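# Sort loose wooden strips into rows matching their colour

## Task

Put every loose wooden strip into the existing row that has the same colour as that strip, then open the grippers so nothing is still held.

## Robot and tools

Robot and frame. There are two arms, left_arm and right_arm. All poses share one scene frame: the origin sits on the table surface midway between the arms, +x points away from the robot over the table, +z points up, and left_arm is mounted on the +y side. The arm names do not say which side of a camera image they appear on. Each gripper's fingers extend along its own +z axis and close along its own y axis. The reported end_effector_position is the spot between the finger pads, roughly 1 cm short of the fingertips. Orientation is end_effector_quat_wxyz, written w first. Reported positions can be slightly wrong, more so at long reach, and motions often stop a centimetre or more from the command, usually low.

The row format, used by both motion tools: one flat list of 16 numbers covering both arms, even if only one arm should move. The first 8 belong to left_arm and the last 8 to right_arm, each as x, y, z (metres, scene frame), qw, qx, qy, qz, opening. These are absolute goal poses, not offsets. Opening runs from -1 (closed) to +1 (fully open, 0.094 m). A call is rejected, and nothing is sent, if any target lies over 0.6 m from that arm's last reported position along any of its gripper's axes. To hold an arm still, resend its pose and quaternion from the last result before it stopped, plus the opening it needs; reuse your own chosen quaternion rather than the drifted reported one.

execute_actions: argument actions is a list holding zero or one item. An empty list just returns the current state. An action item is {"rows": [...], "steps": n}: up to 15 rows, n at most 15 (default 15), each row applied for one control step of 1/30 s, with the final row repeated if rows run out. A wait item is {"steps": n} with n up to 300, counted from the previous result, so your thinking time uses part of it. Optional pictures (true/false) controls whether camera images are returned. Each step, the controller limits the command to 70 mm and 16 degrees from the measured pose, favouring position over orientation; after the action ends an arm only continues to its last limited pose, so long moves need several calls.

move: target is one 16-number row as above; speed is the top path speed in m/s, 0.002 to 0.5, default 0.25 (rotation capped at twice that in rad/s). Both grippers travel in straight lines that finish together, taking 0.5 to 10 s; longer paths are cut off at 10 s. The opening is applied when the move begins. Paths ignore obstacles and the other arm. The result adds a move: line with the ending (done, off_target, moving, held, fault), any limits (paced = target was clipped; held = some steps were blocked, after which the arm may jump faster), and each gripper's remaining distance to its pose.

wait: seconds, 0 to 10; the robot receives nothing new meanwhile.

zoom_image: camera is one of cam_head_left, cam_head_right (504x504), cam_left_wrist, cam_right_wrist (616x616, fisheye); region is [x0, y0, x1, y1] in image pixels from the top-left, no larger than 504 by 504. Camera calibration (intrinsics and T_world_to_cam) is supplied and may be slightly off.

finished_scene: scene is the number of the scene being closed. It is final and the result reports success.

Reading results. The state line gives each arm's pose. grip_measured is the measured finger opening on the command scale; the last value of Joint positions is the opening in metres. Readings may be off by about 1 mm per gripper. "pose unreachable" means the clearance check altered or blocked a command for the named arm; HELD marks steps where a row was not fully sent. "Hand target" shows where the controller is currently steering each gripper. FAULT lines mean an arm stopped. Joint ranges (rad): waist -2.618 to 3.054, shoulder 0.000 to 3.142, elbow 0.000 to 3.142, wrist pitch -1.571 to 1.571, wrist yaw -1.571 to 1.571, wrist roll -2.094 to 2.094.

Gripping. To hold a strip, command an opening below grip_measured; about 0.03 below gives a firm grip, less gives a softer one. Pad force tops out near 50 to 62 N and is weaker on very thin parts.

Things to avoid. Never push or drop anything off the table. Do not let the arms collide or press on each other. Approach contacts slowly, since faster motion and targets set deeper past a contact both press harder. Avoid drops, slips and slams. Random tugs on held parts or nudges to loose ones can occur, so check grips. Holding loads heats motors: MOTOR HOT appears at 75 °C, 90 °C halts that arm for 10 s, and at 100 °C the arm goes limp and falls (OVER-TEMPERATURE FAULT), so do not hold strips longer than needed. Finish with both grippers open.

Each tool is called in YAML: its name, and indented under it one key for each argument.

## Session

execute_actions:
  actions: []

Scene clock: 0.00 s of 5700.00 s.
left_arm: end_effector_position=(+0.3779, +0.4846, +0.1500) grip_measured=+1.000 end_effector_quat_wxyz=(+0.452, -0.386, +0.775, -0.216) | right_arm: end_effector_position=(+0.2091, -0.1748, +0.1091) grip_measured=+1.000 end_effector_quat_wxyz=(-0.186, +0.343, +0.891, +0.233)
Joint positions: left_arm=[ 0.594  1.634  0.971  0.063  0.49  -0.596  0.094] | right_arm=[ 0.322  1.476  1.012 -1.195 -0.6    0.886  0.094]
Joint velocities: left_arm=[ 0.012 -0.017  0.017 -0.051  0.022 -0.037  0.   ] | right_arm=[-0.002 -0.027  0.007  0.022  0.051 -0.037  0.   ]
Motor temperatures (°C, as the motors report them): left_arm=[24 44 30 27 26 26] | right_arm=[24 39 32 27 25 27]
Hand target (left_arm): +0.380, +0.486, +0.161; +0.464, -0.378, +0.772, -0.214
Hand target (right_arm): +0.211, -0.174, +0.112; -0.181, +0.341, +0.891, +0.238
camera_calibration (this result's frames):
cam_left_wrist: T_world_to_cam=[[0.524212, -0.361123, 0.771227, -0.1341], [-0.565846, -0.824509, -0.00145971, 0.658825], [0.636411, -0.435631, -0.636558, 0.176006], [0, 0, 0, 1]] pos_world=[0.331079, 0.571454, 0.216421]
cam_right_wrist: T_world_to_cam=[[-0.69173, -0.625733, -0.36051, 0.0815396], [-0.611332, 0.241642, 0.75358, 0.137835], [-0.384425, 0.741665, -0.549682, 0.377593], [0, 0, 0, 1]] pos_world=[0.285822, -0.262332, 0.133083]

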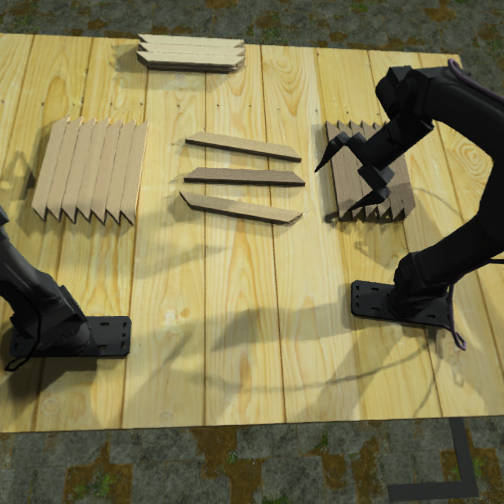

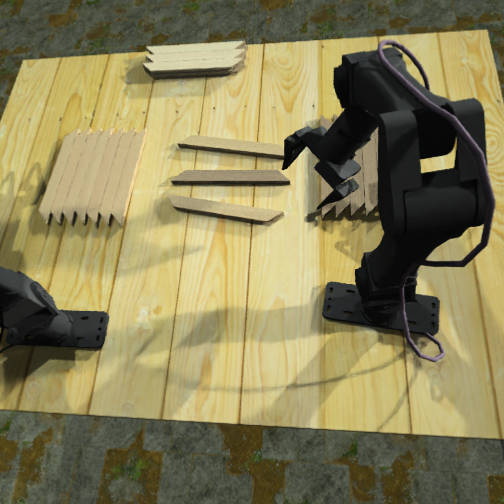

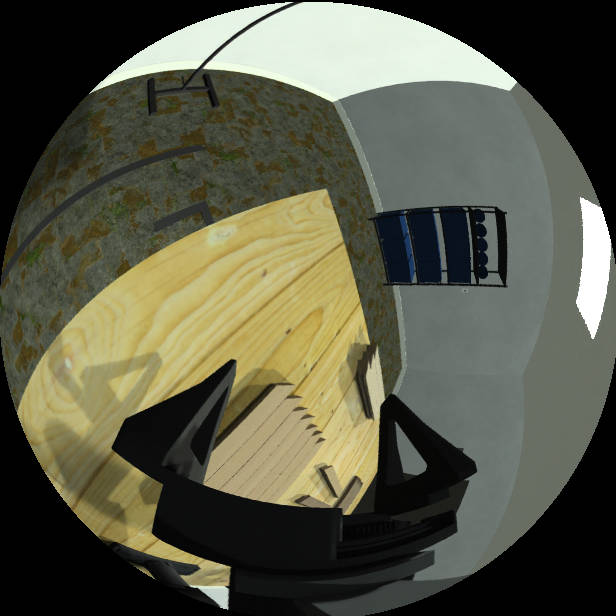

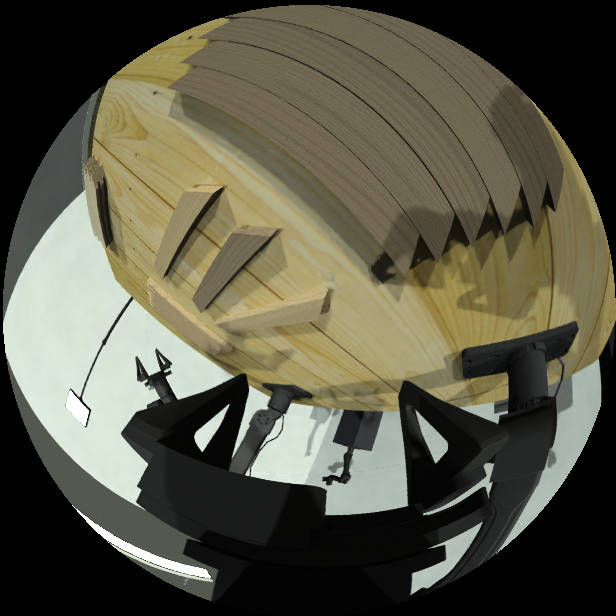

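zoom_image:
  camera: "cam_head_left"
  region: [120,20,330,240]

zoom_image:
  camera: "cam_head_left"
  region: [20,100,200,240]

zoom_image:
  camera: "cam_head_left"
  region: [300,100,440,240]

Region (120, 20, 330, 240) of cam_head_left's 504x504 image, scaled by 2.291, with more detail than that image has; it fills the left 481 columns of this view, and the rest is white.

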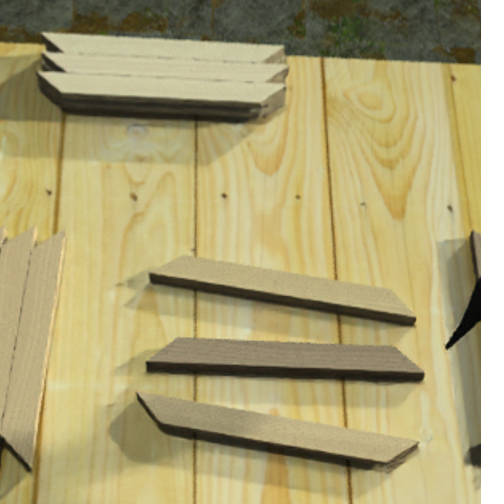

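Region (20, 100, 200, 240) of cam_head_left's 504x504 image, scaled by 2.800, with more detail than that image has.

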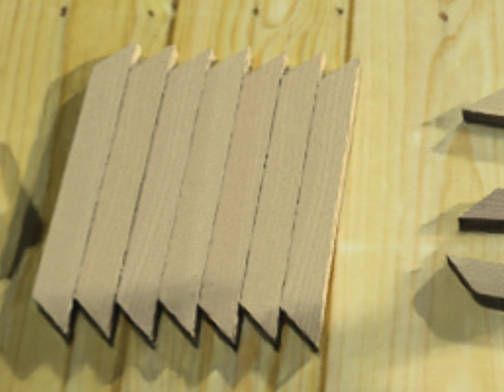

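Region (300, 100, 440, 240) of cam_head_left's 504x504 image, scaled by 3.600, with more detail than that image has.

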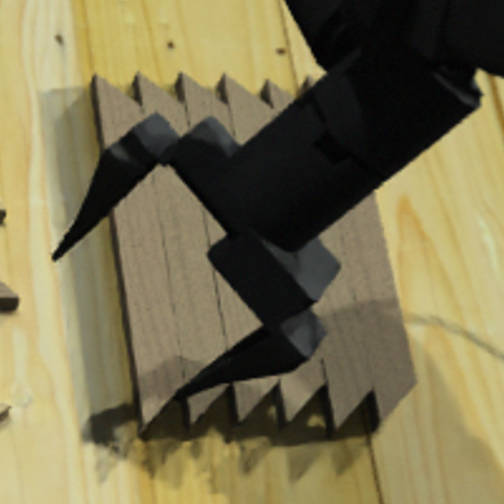

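zoom_image:
  camera: "cam_head_left"
  region: [130,30,260,80]

zoom_image:
  camera: "cam_head_left"
  region: [110,120,320,235]

zoom_image:
  camera: "cam_right_wrist"
  region: [70,140,350,370]

Region (130, 30, 260, 80) of cam_head_left's 504x504 image, scaled by 3.877, with more detail than that image has; it fills the top 194 rows of this view, and the rest is white.

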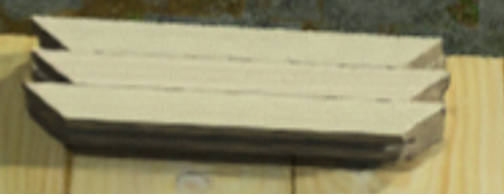

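Region (110, 120, 320, 235) of cam_head_left's 504x504 image, scaled by 2.400, with more detail than that image has; it fills the top 276 rows of this view, and the rest is white.

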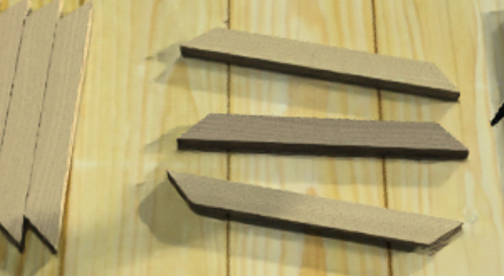

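Region (70, 140, 350, 370) of cam_right_wrist's 616x616 image, scaled by 1.800, with more detail than that image has; it fills the top 414 rows of this view, and the rest is white.

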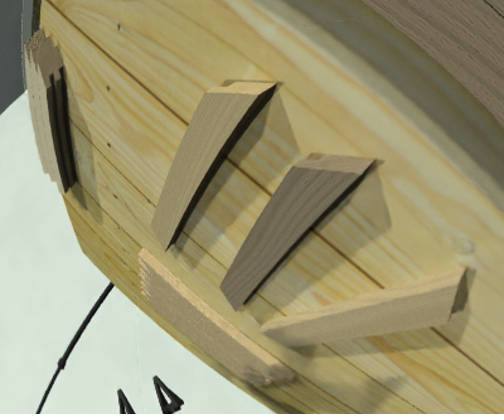

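move:
  target: [0.22,0.17,0.13,0,-0.631,0.775,0,0.3,0.27,-0.09,0.12,0,-0.691,0.723,0,0.3]
  speed: 0.2

Scene clock: 126.27 s of 5700.00 s.
left_arm: end_effector_position=(+0.2159, +0.1752, +0.1244) grip_measured=+0.302 end_effector_quat_wxyz=(+0.002, -0.626, +0.780, -0.012) | right_arm: end_effector_position=(+0.2627, -0.0960, +0.1158) grip_measured=+0.303 end_effector_quat_wxyz=(+0.013, +0.684, -0.729, -0.006)
Joint positions: left_arm=[-0.442  1.617  1.339 -1.27   0.007 -1.798  0.061] | right_arm=[ 0.846  1.836  1.559 -1.321 -0.01  -0.806  0.061]
Joint velocities: left_arm=[-0.012  0.022  0.002 -0.051 -0.022  0.051 -0.   ] | right_arm=[-0.002  0.002  0.027  0.022 -0.066 -0.037 -0.   ]
Motor temperatures (°C, as the motors report them): left_arm=[24 47 35 33 26 26] | right_arm=[24 40 35 27 25 27]
Hand target (left_arm): +0.215, +0.171, +0.129; -0.002, -0.624, +0.781, -0.011
Hand target (right_arm): +0.269, -0.088, +0.120; -0.003, +0.690, -0.723, -0.003
Off the commanded pose (left_arm): 0.009 m, 2 deg.
Off the commanded pose (right_arm): 0.010 m, 2 deg.
After step 90, 117.00 s passed at rest.
move: done
camera_calibration (this result's frames):
cam_left_wrist: T_world_to_cam=[[0.996799, 0.0637256, -0.0482816, -0.215638], [0.0795316, -0.852081, 0.517332, 0.112989], [-0.0081726, -0.519515, -0.854422, 0.308991], [0, 0, 0, 1]] pos_world=[0.208486, 0.270543, 0.195144]
cam_right_wrist: T_world_to_cam=[[0.994053, -0.0399441, -0.101308, -0.24625], [0.00304155, -0.919752, 0.392488, -0.0845784], [-0.108856, -0.390462, -0.914161, 0.204633], [0, 0, 0, 1]] pos_world=[0.267319, -0.00772597, 0.195317]

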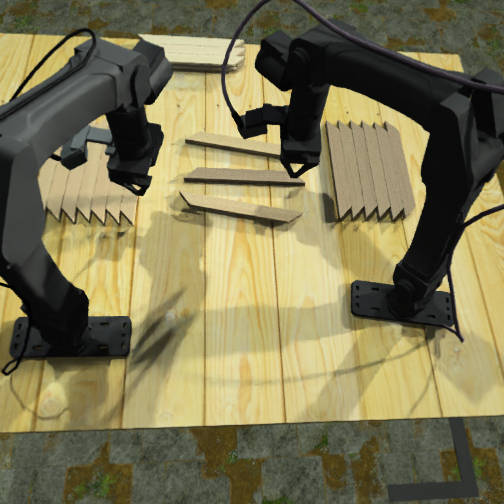

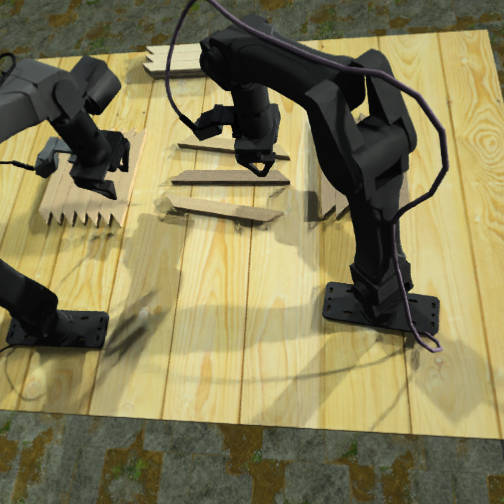

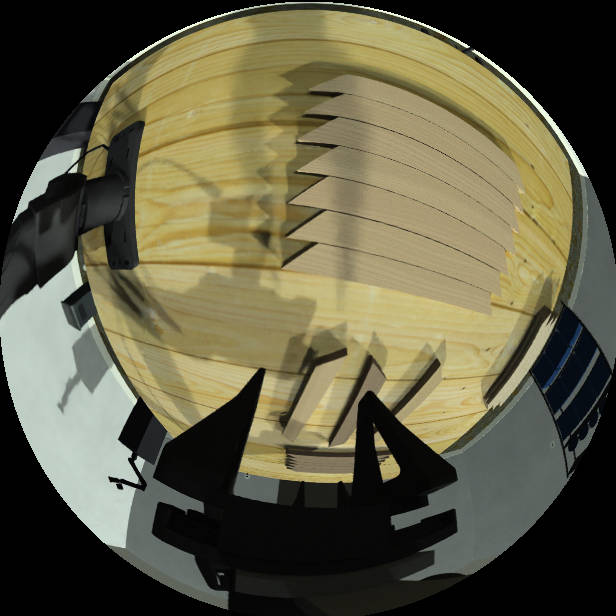

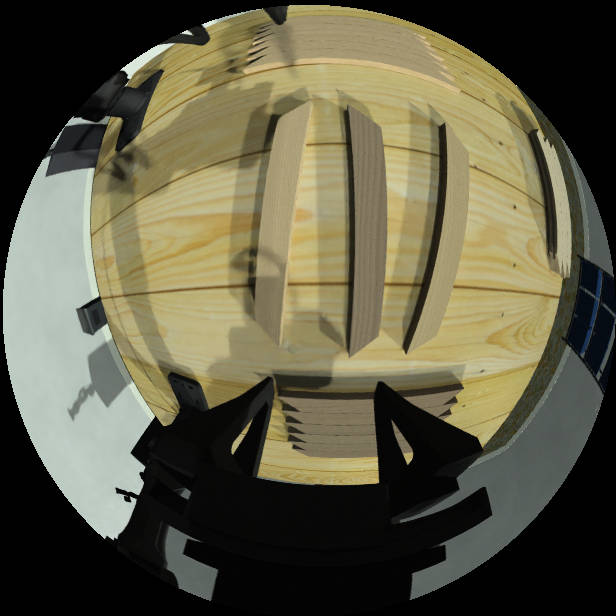

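zoom_image:
  camera: "cam_right_wrist"
  region: [230,10,600,370]

Region (230, 10, 600, 370) of cam_right_wrist's 616x616 image, scaled by 1.362, with more detail than that image has; it fills the top 490 rows of this view, and the rest is white.

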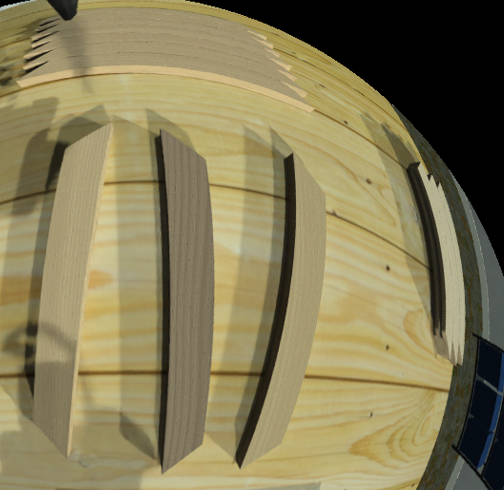

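move:
  target: [0.22,0.17,0.13,0,-0.631,0.775,0,0.3,0.300,-0.05,0.045,0,-0.691,0.723,0,0.3]
  speed: 0.12

Scene clock: 157.93 s of 5700.00 s.
left_arm: end_effector_position=(+0.2198, +0.1733, +0.1258) grip_measured=+0.302 end_effector_quat_wxyz=(-0.002, -0.635, +0.773, -0.004) | right_arm: end_effector_position=(+0.2930, -0.0596, +0.0396) grip_measured=+0.303 end_effector_quat_wxyz=(+0.019, +0.689, -0.724, -0.003)
Joint positions: left_arm=[-0.442  1.651  1.381 -1.296  0.008 -1.821  0.061] | right_arm=[ 0.87   2.07   1.579 -1.117 -0.004 -0.796  0.061]
Joint velocities: left_arm=[-0.012  0.007  0.002  0.037  0.051 -0.066 -0.001] | right_arm=[-0.012  0.002  0.022 -0.007  0.007  0.051 -0.   ]
Motor temperatures (°C, as the motors report them): left_arm=[24 45 36 30 26 26] | right_arm=[24 41 36 27 25 27]
Hand target (left_arm): +0.220, +0.170, +0.130; -0.000, -0.631, +0.776, -0.000
Hand target (right_arm): +0.299, -0.050, +0.045; -0.000, +0.691, -0.723, -0.000
Off the commanded pose (left_arm): 0.005 m, 1 deg.
Off the commanded pose (right_arm): 0.013 m, 2 deg.
After step 90, 27.37 s passed at rest.
move: off_target (right_arm)
camera_calibration (this result's frames):
cam_left_wrist: T_world_to_cam=[[0.994139, 0.0869073, -0.064303, -0.220752], [0.107589, -0.853618, 0.509667, 0.105364], [-0.0105964, -0.513599, -0.857965, 0.309171], [0, 0, 0, 1]] pos_world=[0.211399, 0.267916, 0.197362]
cam_right_wrist: T_world_to_cam=[[0.994136, -0.0265602, -0.104821, -0.281753], [0.0180866, -0.914866, 0.403351, -0.0258605], [-0.10661, -0.402882, -0.909022, 0.150858], [0, 0, 0, 1]] pos_world=[0.296652, 0.0296357, 0.118031]

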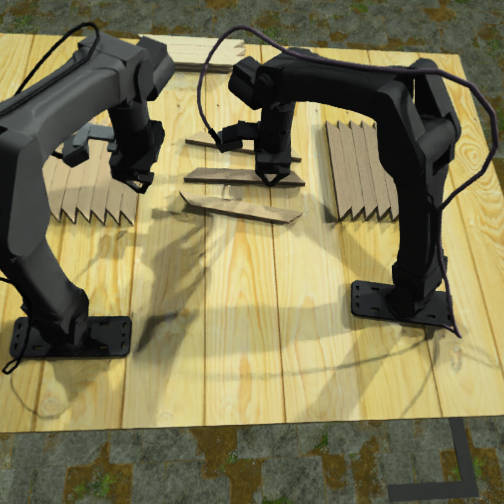

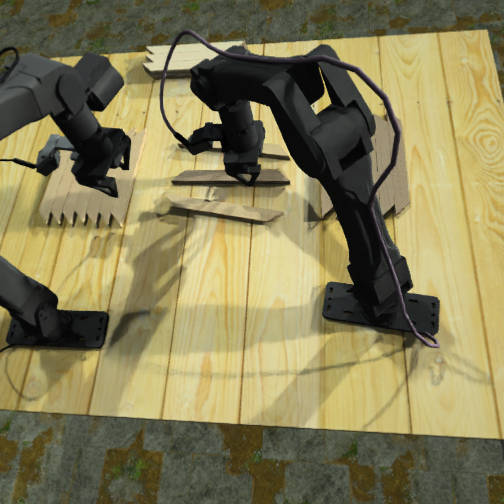

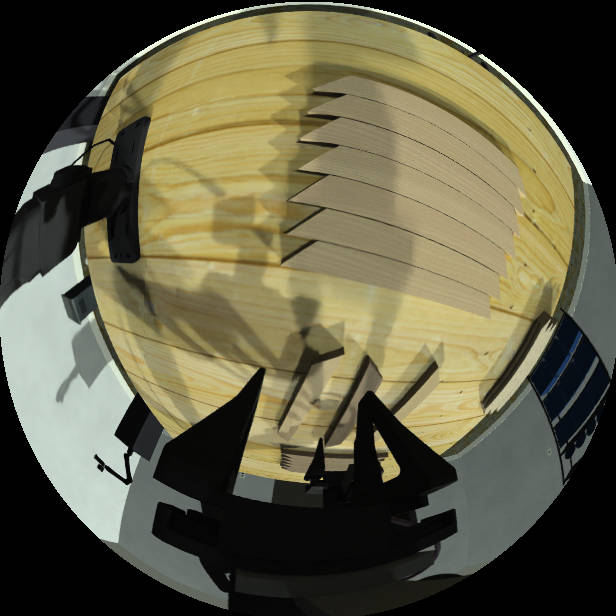

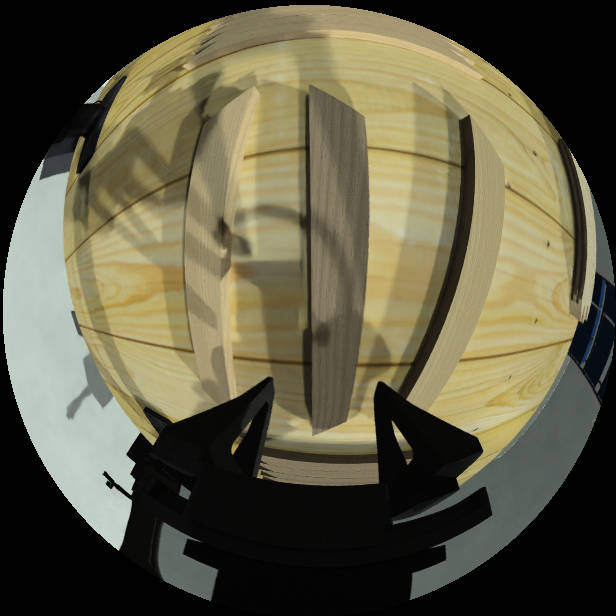

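move:
  target: [0.22,0.17,0.13,0,-0.631,0.775,0,0.3,0.305,-0.05,0.006,0,-0.691,0.723,0,0.3]
  speed: 0.07

Scene clock: 165.80 s of 5700.00 s.
left_arm: end_effector_position=(+0.2197, +0.1733, +0.1258) grip_measured=+0.302 end_effector_quat_wxyz=(-0.002, -0.635, +0.773, -0.004) | right_arm: end_effector_position=(+0.3065, -0.0480, +0.0136) grip_measured=+0.303 end_effector_quat_wxyz=(-0.006, +0.690, -0.724, -0.001)
Joint positions: left_arm=[-0.442  1.651  1.381 -1.296  0.008 -1.821  0.061] | right_arm=[ 0.87   2.12   1.55  -0.989 -0.003 -0.797  0.061]
Joint velocities: left_arm=[ 0.002 -0.012 -0.002  0.022 -0.081  0.037 -0.   ] | right_arm=[ 0.002 -0.002  0.012 -0.037  0.022  0.081 -0.001]
Motor temperatures (°C, as the motors report them): left_arm=[24 44 36 30 26 26] | right_arm=[24 42 36 27 25 27]
Hand target (left_arm): +0.220, +0.170, +0.130; -0.000, -0.631, +0.776, -0.000
Hand target (right_arm): +0.305, -0.050, +0.006; -0.000, +0.691, -0.723, -0.000
Off the commanded pose (left_arm): 0.005 m, 1 deg.
Off the commanded pose (right_arm): 0.008 m, 1 deg.
After step 90, 3.80 s passed at rest.
move: done
camera_calibration (this result's frames):
cam_left_wrist: T_world_to_cam=[[0.994117, 0.0869179, -0.064631, -0.220627], [0.107765, -0.853702, 0.50949, 0.105407], [-0.0108918, -0.513458, -0.858046, 0.309241], [0, 0, 0, 1]] pos_world=[0.211338, 0.267945, 0.19738]
cam_right_wrist: T_world_to_cam=[[0.997385, -0.0230923, -0.0684899, -0.298927], [0.00430365, -0.926934, 0.3752, -0.000958322], [-0.0721499, -0.374513, -0.92441, 0.124362], [0, 0, 0, 1]] pos_world=[0.307122, 0.038784, 0.0948476]

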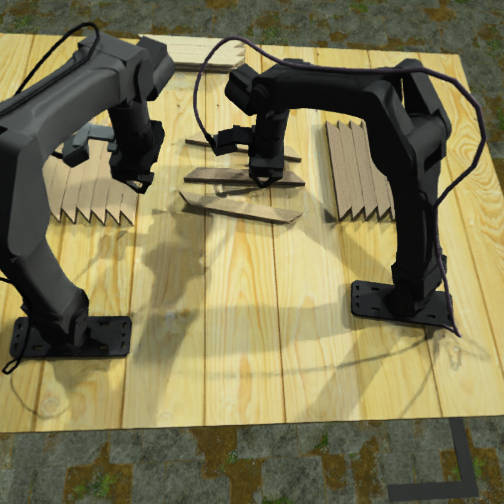

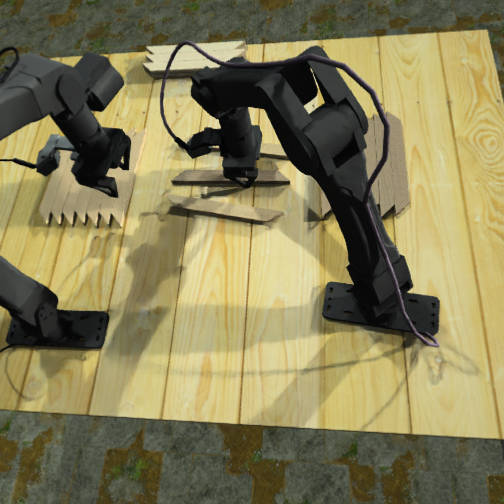

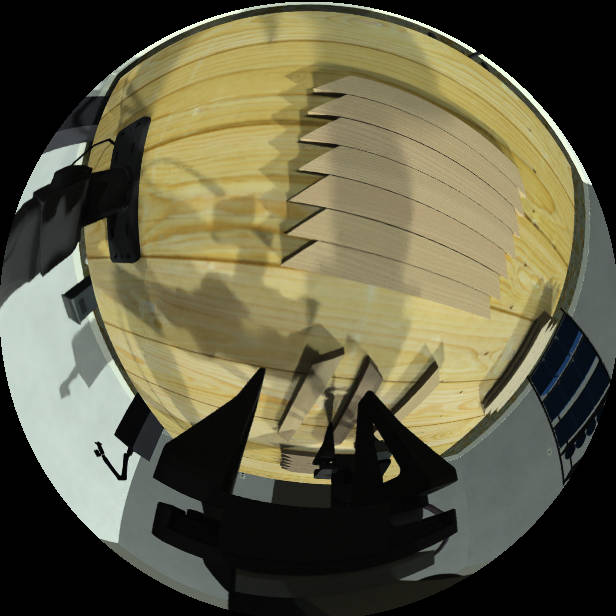

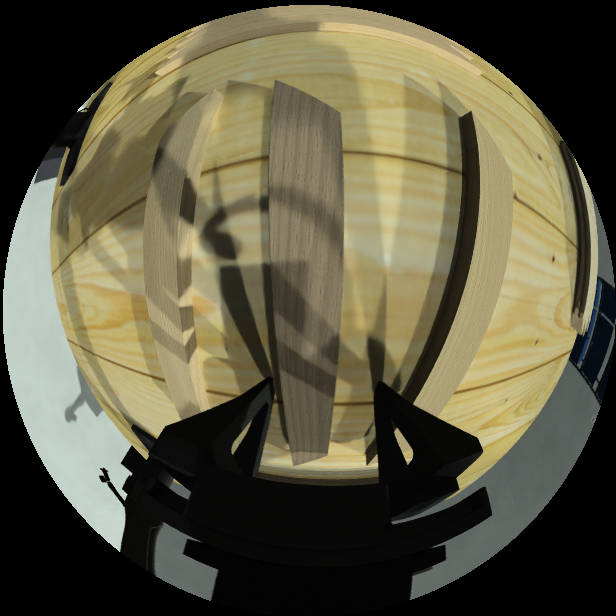

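move:
  target: [0.22,0.17,0.13,0,-0.631,0.775,0,0.3,0.300,-0.05,0.008,0,-0.691,0.723,0,-0.45]
  speed: 0.05

move:
  target: [0.22,0.17,0.13,0,-0.631,0.775,0,0.3,0.29,-0.08,0.075,0,-0.691,0.723,0,-0.45]
  speed: 0.1

Scene clock: 171.93 s of 5700.00 s.
left_arm: end_effector_position=(+0.2197, +0.1733, +0.1258) grip_measured=+0.302 end_effector_quat_wxyz=(-0.002, -0.635, +0.773, -0.004) | right_arm: end_effector_position=(+0.3068, -0.0479, +0.0130) grip_measured=-0.428 end_effector_quat_wxyz=(-0.007, +0.690, -0.724, -0.001)
Joint positions: left_arm=[-0.442  1.651  1.381 -1.296  0.008 -1.821  0.061] | right_arm=[ 0.87   2.12   1.547 -0.985 -0.002 -0.797  0.027]
Joint velocities: left_arm=[ 0.012 -0.012  0.007 -0.037 -0.051  0.007 -0.001] | right_arm=[ 0.012 -0.017  0.007 -0.007  0.037 -0.037  0.   ]
Motor temperatures (°C, as the motors report them): left_arm=[24 44 36 30 26 26] | right_arm=[24 43 36 27 25 27]
Hand target (left_arm): +0.220, +0.170, +0.130; -0.000, -0.631, +0.775, -0.000
Hand target (right_arm): +0.300, -0.050, +0.008; +0.000, +0.691, -0.723, -0.000
Off the commanded pose (left_arm): 0.005 m, 1 deg.
Off the commanded pose (right_arm): 0.009 m, 1 deg.
After step 90, 2.43 s passed at rest.
move: done
camera_calibration (this result's frames):
cam_left_wrist: T_world_to_cam=[[0.994083, 0.0872971, -0.0646344, -0.220685], [0.108092, -0.85366, 0.50949, 0.105328], [-0.0106988, -0.513462, -0.858046, 0.3092], [0, 0, 0, 1]] pos_world=[0.211302, 0.267942, 0.19738]
cam_right_wrist: T_world_to_cam=[[0.997498, -0.0230306, -0.0668368, -0.299256], [0.00366975, -0.927301, 0.374298, -0.000423991], [-0.0705982, -0.373607, -0.924897, 0.123413], [0, 0, 0, 1]] pos_world=[0.307222, 0.0388227, 0.0943018]

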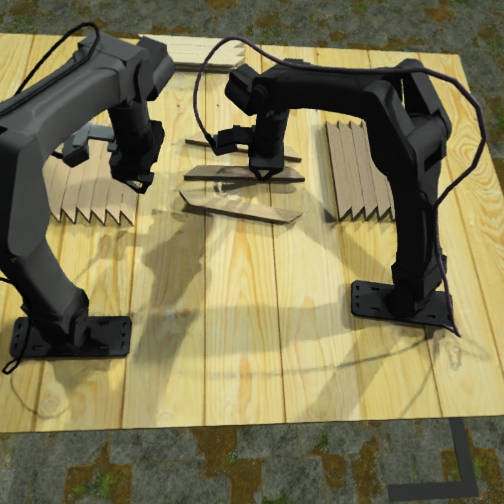

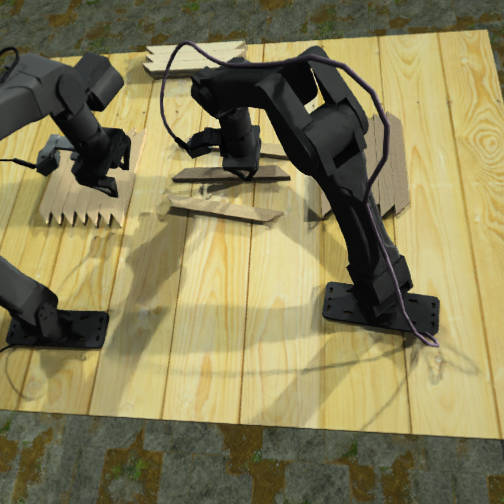

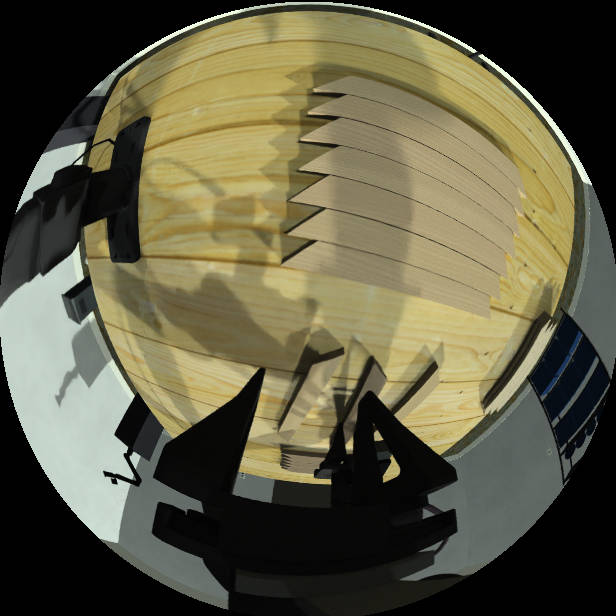

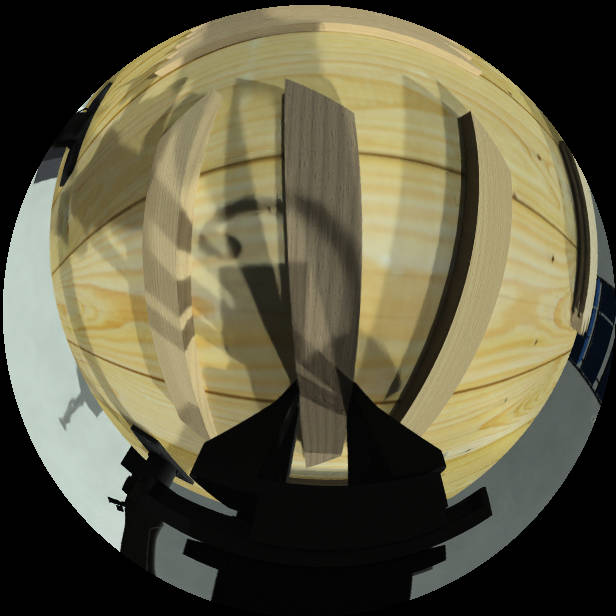

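Scene clock: 173.13 s of 5700.00 s.
left_arm: end_effector_position=(+0.2197, +0.1733, +0.1258) grip_measured=+0.302 end_effector_quat_wxyz=(-0.002, -0.635, +0.773, -0.004) | right_arm: end_effector_position=(+0.2904, -0.0752, +0.0673) grip_measured=-0.428 end_effector_quat_wxyz=(+0.003, +0.692, -0.722, -0.001)
Joint positions: left_arm=[-0.442  1.651  1.381 -1.296  0.008 -1.821  0.061] | right_arm=[ 0.845  1.971  1.547 -1.153 -0.001 -0.828  0.027]
Joint velocities: left_arm=[-0.002  0.017 -0.007 -0.007 -0.066 -0.051 -0.   ] | right_arm=[-0.002  0.007  0.012  0.007 -0.051 -0.037 -0.001]
Motor temperatures (°C, as the motors report them): left_arm=[24 44 36 30 26 26] | right_arm=[24 43 36 27 25 27]
Hand target (left_arm): +0.220, +0.170, +0.130; -0.000, -0.631, +0.776, -0.000
Hand target (right_arm): +0.290, -0.080, +0.075; +0.000, +0.691, -0.723, +0.000
Off the commanded pose (left_arm): 0.005 m, 1 deg.
Off the commanded pose (right_arm): 0.009 m, 0 deg.
move: done
camera_calibration (this result's frames):
cam_left_wrist: T_world_to_cam=[[0.994083, 0.0872971, -0.0646344, -0.220685], [0.108092, -0.85366, 0.50949, 0.105328], [-0.0106988, -0.513462, -0.858046, 0.3092], [0, 0, 0, 1]] pos_world=[0.211302, 0.267942, 0.19738]
cam_right_wrist: T_world_to_cam=[[0.99663, -0.0175921, -0.0801259, -0.278402], [0.0148441, -0.921938, 0.387053, -0.0496888], [-0.0806802, -0.386938, -0.91857, 0.163808], [0, 0, 0, 1]] pos_world=[0.291418, 0.0126757, 0.147394]

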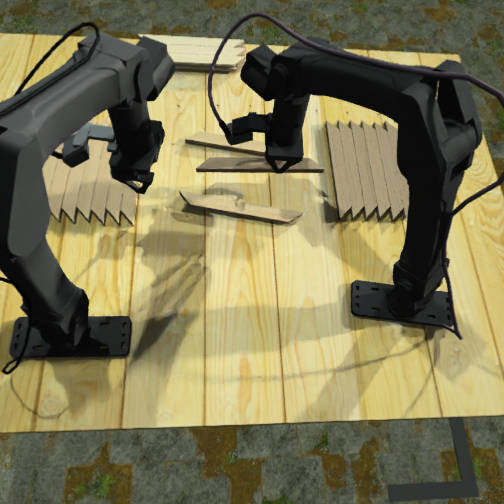

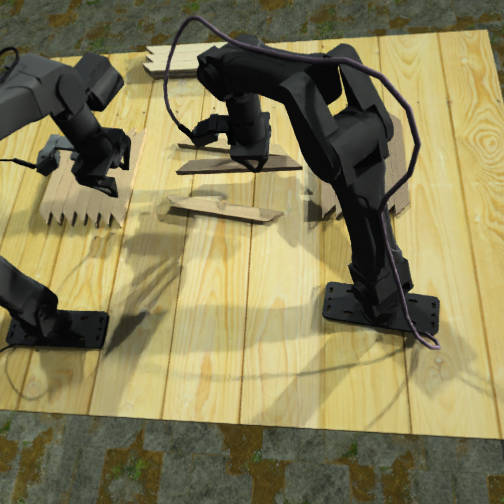

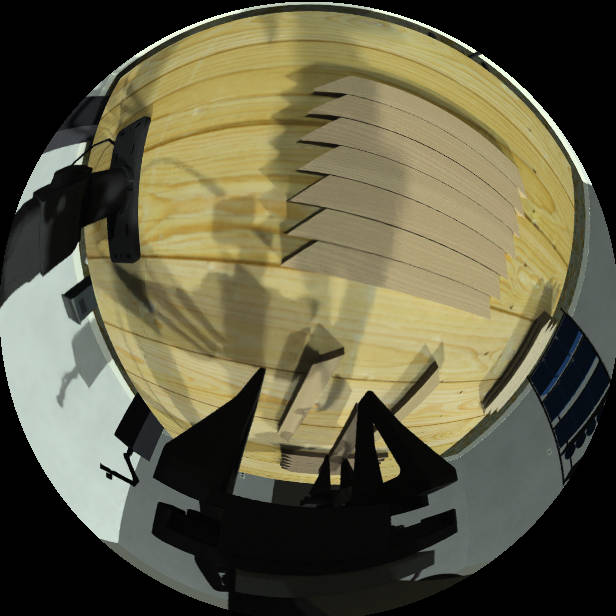

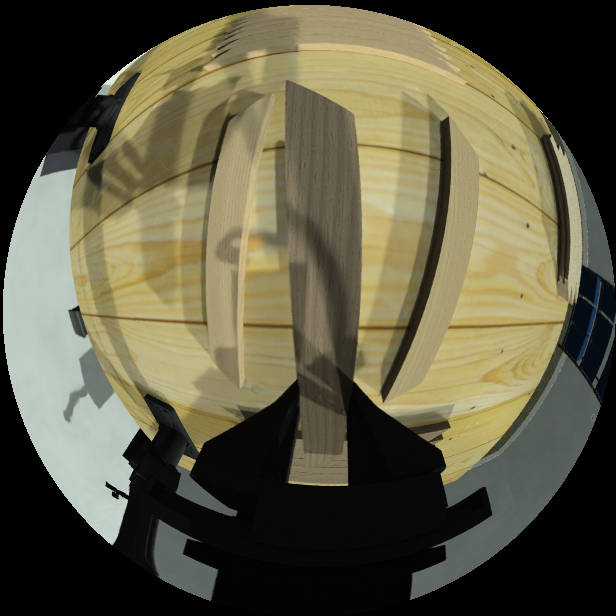

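move:
  target: [0.20,0.12,0.12,0,-0.631,0.775,0,0.3,0.272,-0.165,0.07,0,-0.009,1,0,-0.45]
  speed: 0.15

Scene clock: 188.13 s of 5700.00 s.
left_arm: end_effector_position=(+0.1949, +0.1265, +0.1185) grip_measured=+0.302 end_effector_quat_wxyz=(-0.005, -0.634, +0.773, +0.005) | right_arm: end_effector_position=(+0.2703, -0.1634, +0.0649) grip_measured=-0.427 end_effector_quat_wxyz=(-0.014, -0.018, +1.000, -0.007)
Joint positions: left_arm=[-0.621  1.677  1.381 -1.286  0.008 -1.998  0.061] | right_arm=[ 0.664  1.746  1.243 -1.1   -0.001  0.483  0.027]
Joint velocities: left_arm=[ 0.002 -0.022 -0.017 -0.051  0.022 -0.022 -0.001] | right_arm=[-0.007  0.007  0.012 -0.037 -0.022  0.051  0.001]
Motor temperatures (°C, as the motors report them): left_arm=[24 44 36 30 26 26] | right_arm=[24 44 35 27 25 27]
Hand target (left_arm): +0.199, +0.120, +0.120; -0.001, -0.631, +0.775, -0.002
Hand target (right_arm): +0.273, -0.166, +0.070; +0.001, -0.009, +1.000, -0.001
Off the commanded pose (left_arm): 0.008 m, 1 deg.
Off the commanded pose (right_arm): 0.006 m, 2 deg.
After step 90, 6.53 s passed at rest.
move: done
camera_calibration (this result's frames):
cam_left_wrist: T_world_to_cam=[[0.993239, 0.0856898, -0.0783147, -0.190468], [0.113491, -0.85862, 0.499892, 0.0724399], [-0.0244069, -0.505401, -0.86254, 0.280844], [0, 0, 0, 1]] pos_world=[0.187814, 0.220458, 0.19111]
cam_right_wrist: T_world_to_cam=[[0.0582523, -0.996389, -0.0617718, -0.167564], [-0.90868, -0.0785452, 0.410039, 0.256125], [-0.41341, 0.032245, -0.909974, 0.283746], [0, 0, 0, 1]] pos_world=[0.3598, -0.155991, 0.14283]

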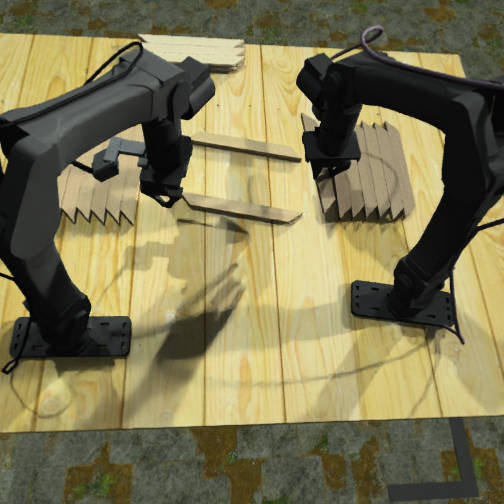

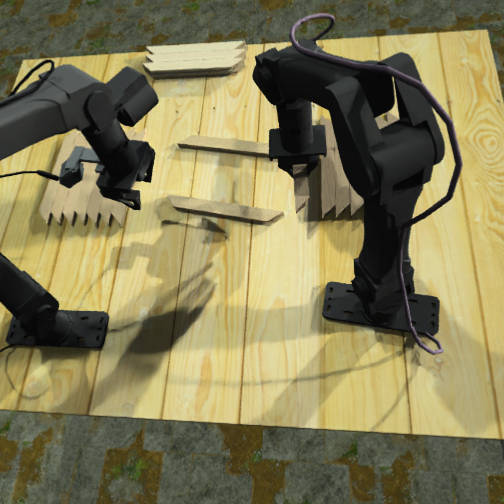

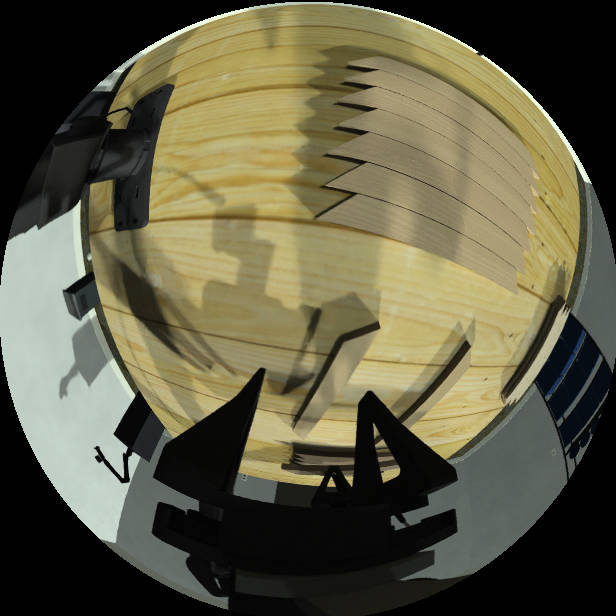

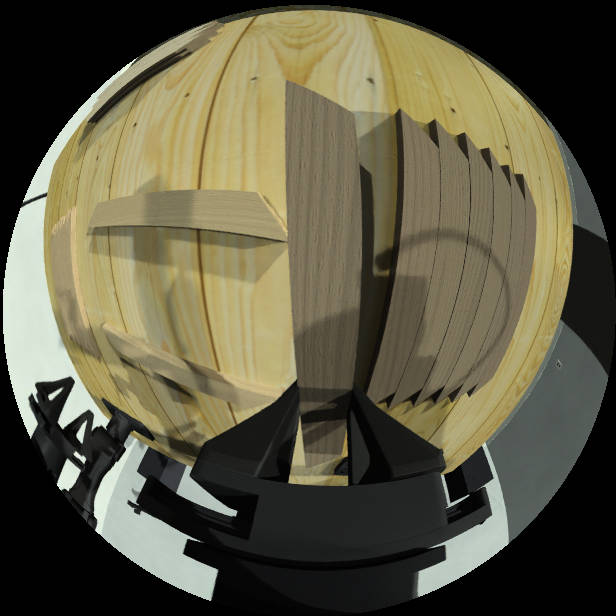

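move:
  target: [0.243,0.068,0.05,0,-0.631,0.775,0,0.3,0.272,-0.188,0.03,0,-0.009,1,0,-0.45]
  speed: 0.1

Scene clock: 199.20 s of 5700.00 s.
left_arm: end_effector_position=(+0.2364, +0.0752, +0.0443) grip_measured=+0.302 end_effector_quat_wxyz=(-0.007, -0.634, +0.773, +0.015) | right_arm: end_effector_position=(+0.2696, -0.1861, +0.0277) grip_measured=-0.427 end_effector_quat_wxyz=(-0.011, -0.010, +1.000, -0.005)
Joint positions: left_arm=[-0.669  1.984  1.472 -1.091  0.008 -2.046  0.061] | right_arm=[ 0.597  1.746  1.087 -0.936 -0.001  0.431  0.027]
Joint velocities: left_arm=[ 0.012  0.002  0.007 -0.051  0.037 -0.022 -0.   ] | right_arm=[ 0.017 -0.017  0.017 -0.007 -0.066  0.037 -0.   ]
Motor temperatures (°C, as the motors report them): left_arm=[24 44 36 30 26 26] | right_arm=[24 44 34 27 25 27]
Hand target (left_arm): +0.243, +0.066, +0.051; -0.000, -0.631, +0.775, -0.001
Hand target (right_arm): +0.272, -0.188, +0.030; +0.000, -0.009, +1.000, -0.001
Off the commanded pose (left_arm): 0.011 m, 2 deg.
Off the commanded pose (right_arm): 0.004 m, 1 deg.
After step 90, 6.57 s passed at rest.
move: off_target (left_arm)
camera_calibration (this result's frames):
cam_left_wrist: T_world_to_cam=[[0.9919, 0.0860997, -0.0933927, -0.232126], [0.120899, -0.86547, 0.486154, 0.0601731], [-0.0389708, -0.493507, -0.868868, 0.194777], [0, 0, 0, 1]] pos_world=[0.230561, 0.168188, 0.118303]
cam_right_wrist: T_world_to_cam=[[0.0441774, -0.996823, -0.0662789, -0.18859], [-0.912226, -0.0672984, 0.404123, 0.272206], [-0.407299, 0.0426082, -0.9123, 0.250692], [0, 0, 0, 1]] pos_world=[0.358751, -0.180353, 0.106202]

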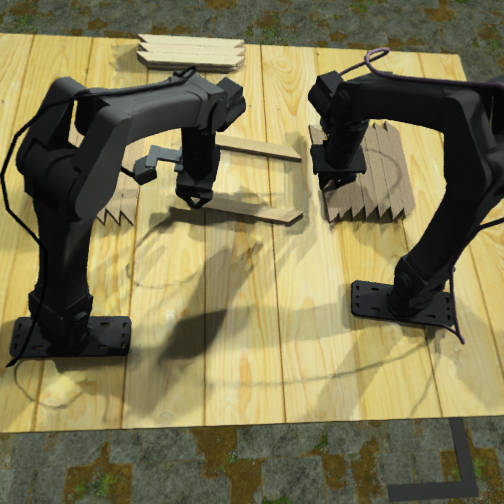

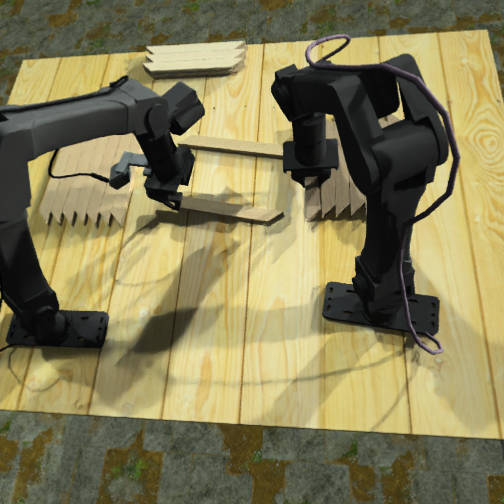

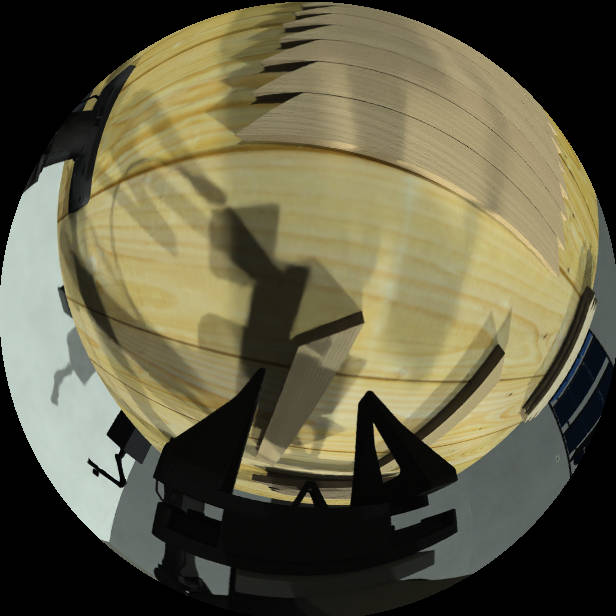

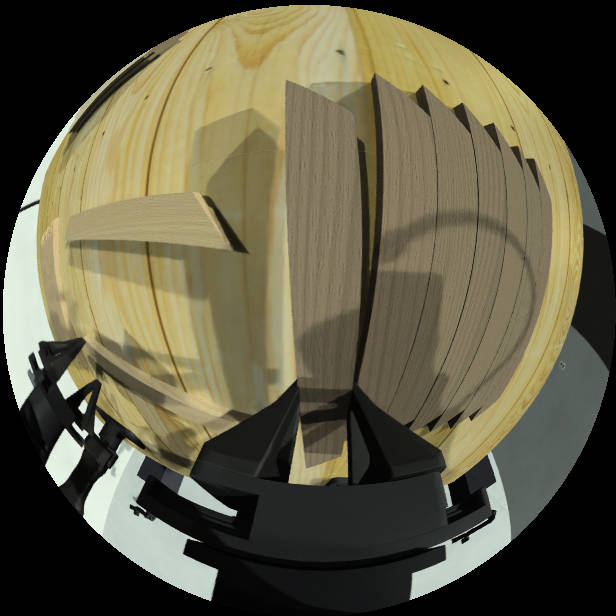

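move:
  target: [0.246,0.064,0.028,0,-0.631,0.775,0,0.3,0.272,-0.174,0.03,0,-0.009,1,0,-0.45]
  speed: 0.05

Scene clock: 211.97 s of 5700.00 s.
left_arm: end_effector_position=(+0.2480, +0.0660, +0.0307) grip_measured=+0.302 end_effector_quat_wxyz=(-0.004, -0.634, +0.773, -0.002) | right_arm: end_effector_position=(+0.2667, -0.1797, +0.0277) grip_measured=-0.427 end_effector_quat_wxyz=(-0.010, -0.008, +1.000, -0.005)
Joint positions: left_arm=[-0.669  2.023  1.472 -1.019  0.008 -2.047  0.061] | right_arm=[ 0.621  1.746  1.087 -0.935 -0.001  0.461  0.027]
Joint velocities: left_arm=[ 0.007 -0.007 -0.017  0.022  0.007 -0.022 -0.001] | right_arm=[-0.002 -0.007 -0.007  0.022  0.022  0.022  0.   ]
Motor temperatures (°C, as the motors report them): left_arm=[24 46 36 29 26 26] | right_arm=[24 43 34 27 25 27]
Hand target (left_arm): +0.246, +0.064, +0.028; +0.000, -0.632, +0.775, -0.000
Hand target (right_arm): +0.272, -0.174, +0.030; -0.000, -0.009, +1.000, +0.000
Off the commanded pose (left_arm): 0.004 m, 1 deg.
Off the commanded pose (right_arm): 0.008 m, 1 deg.
After step 90, 8.90 s passed at rest.
move: done
camera_calibration (this result's frames):
cam_left_wrist: T_world_to_cam=[[0.993956, 0.0855216, -0.0688318, -0.245325], [0.108688, -0.854838, 0.507384, 0.0590534], [-0.0154478, -0.511799, -0.858967, 0.173943], [0, 0, 0, 1]] pos_world=[0.240111, 0.160486, 0.102562]
cam_right_wrist: T_world_to_cam=[[0.0385673, -0.997066, -0.0661189, -0.180676], [-0.913124, -0.0620403, 0.402933, 0.271214], [-0.405853, 0.0448347, -0.912838, 0.249265], [0, 0, 0, 1]] pos_world=[0.355785, -0.174496, 0.106311]

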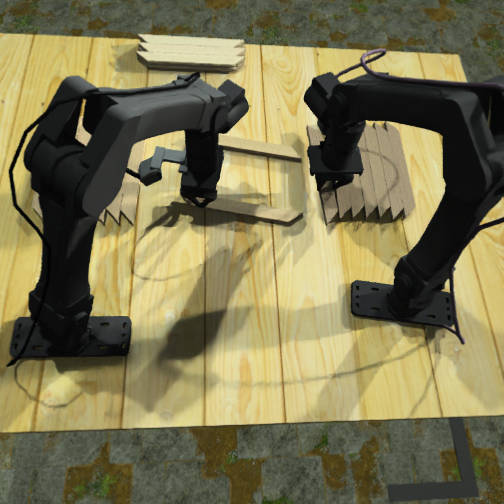

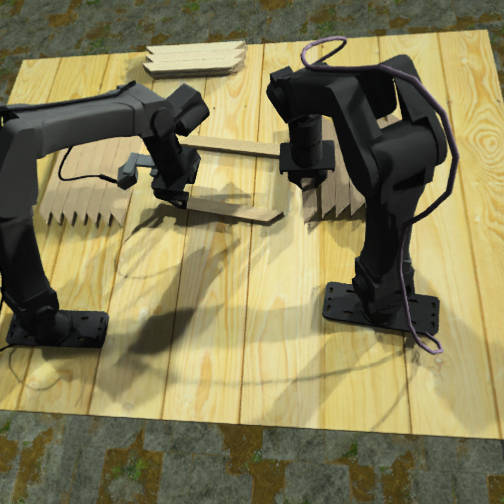

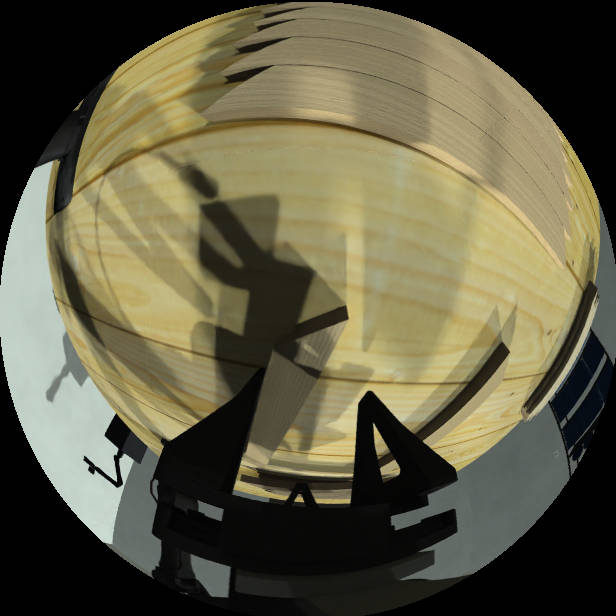

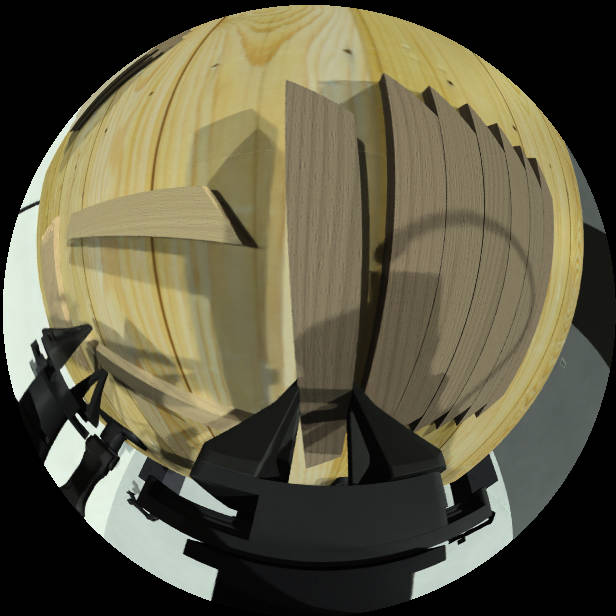

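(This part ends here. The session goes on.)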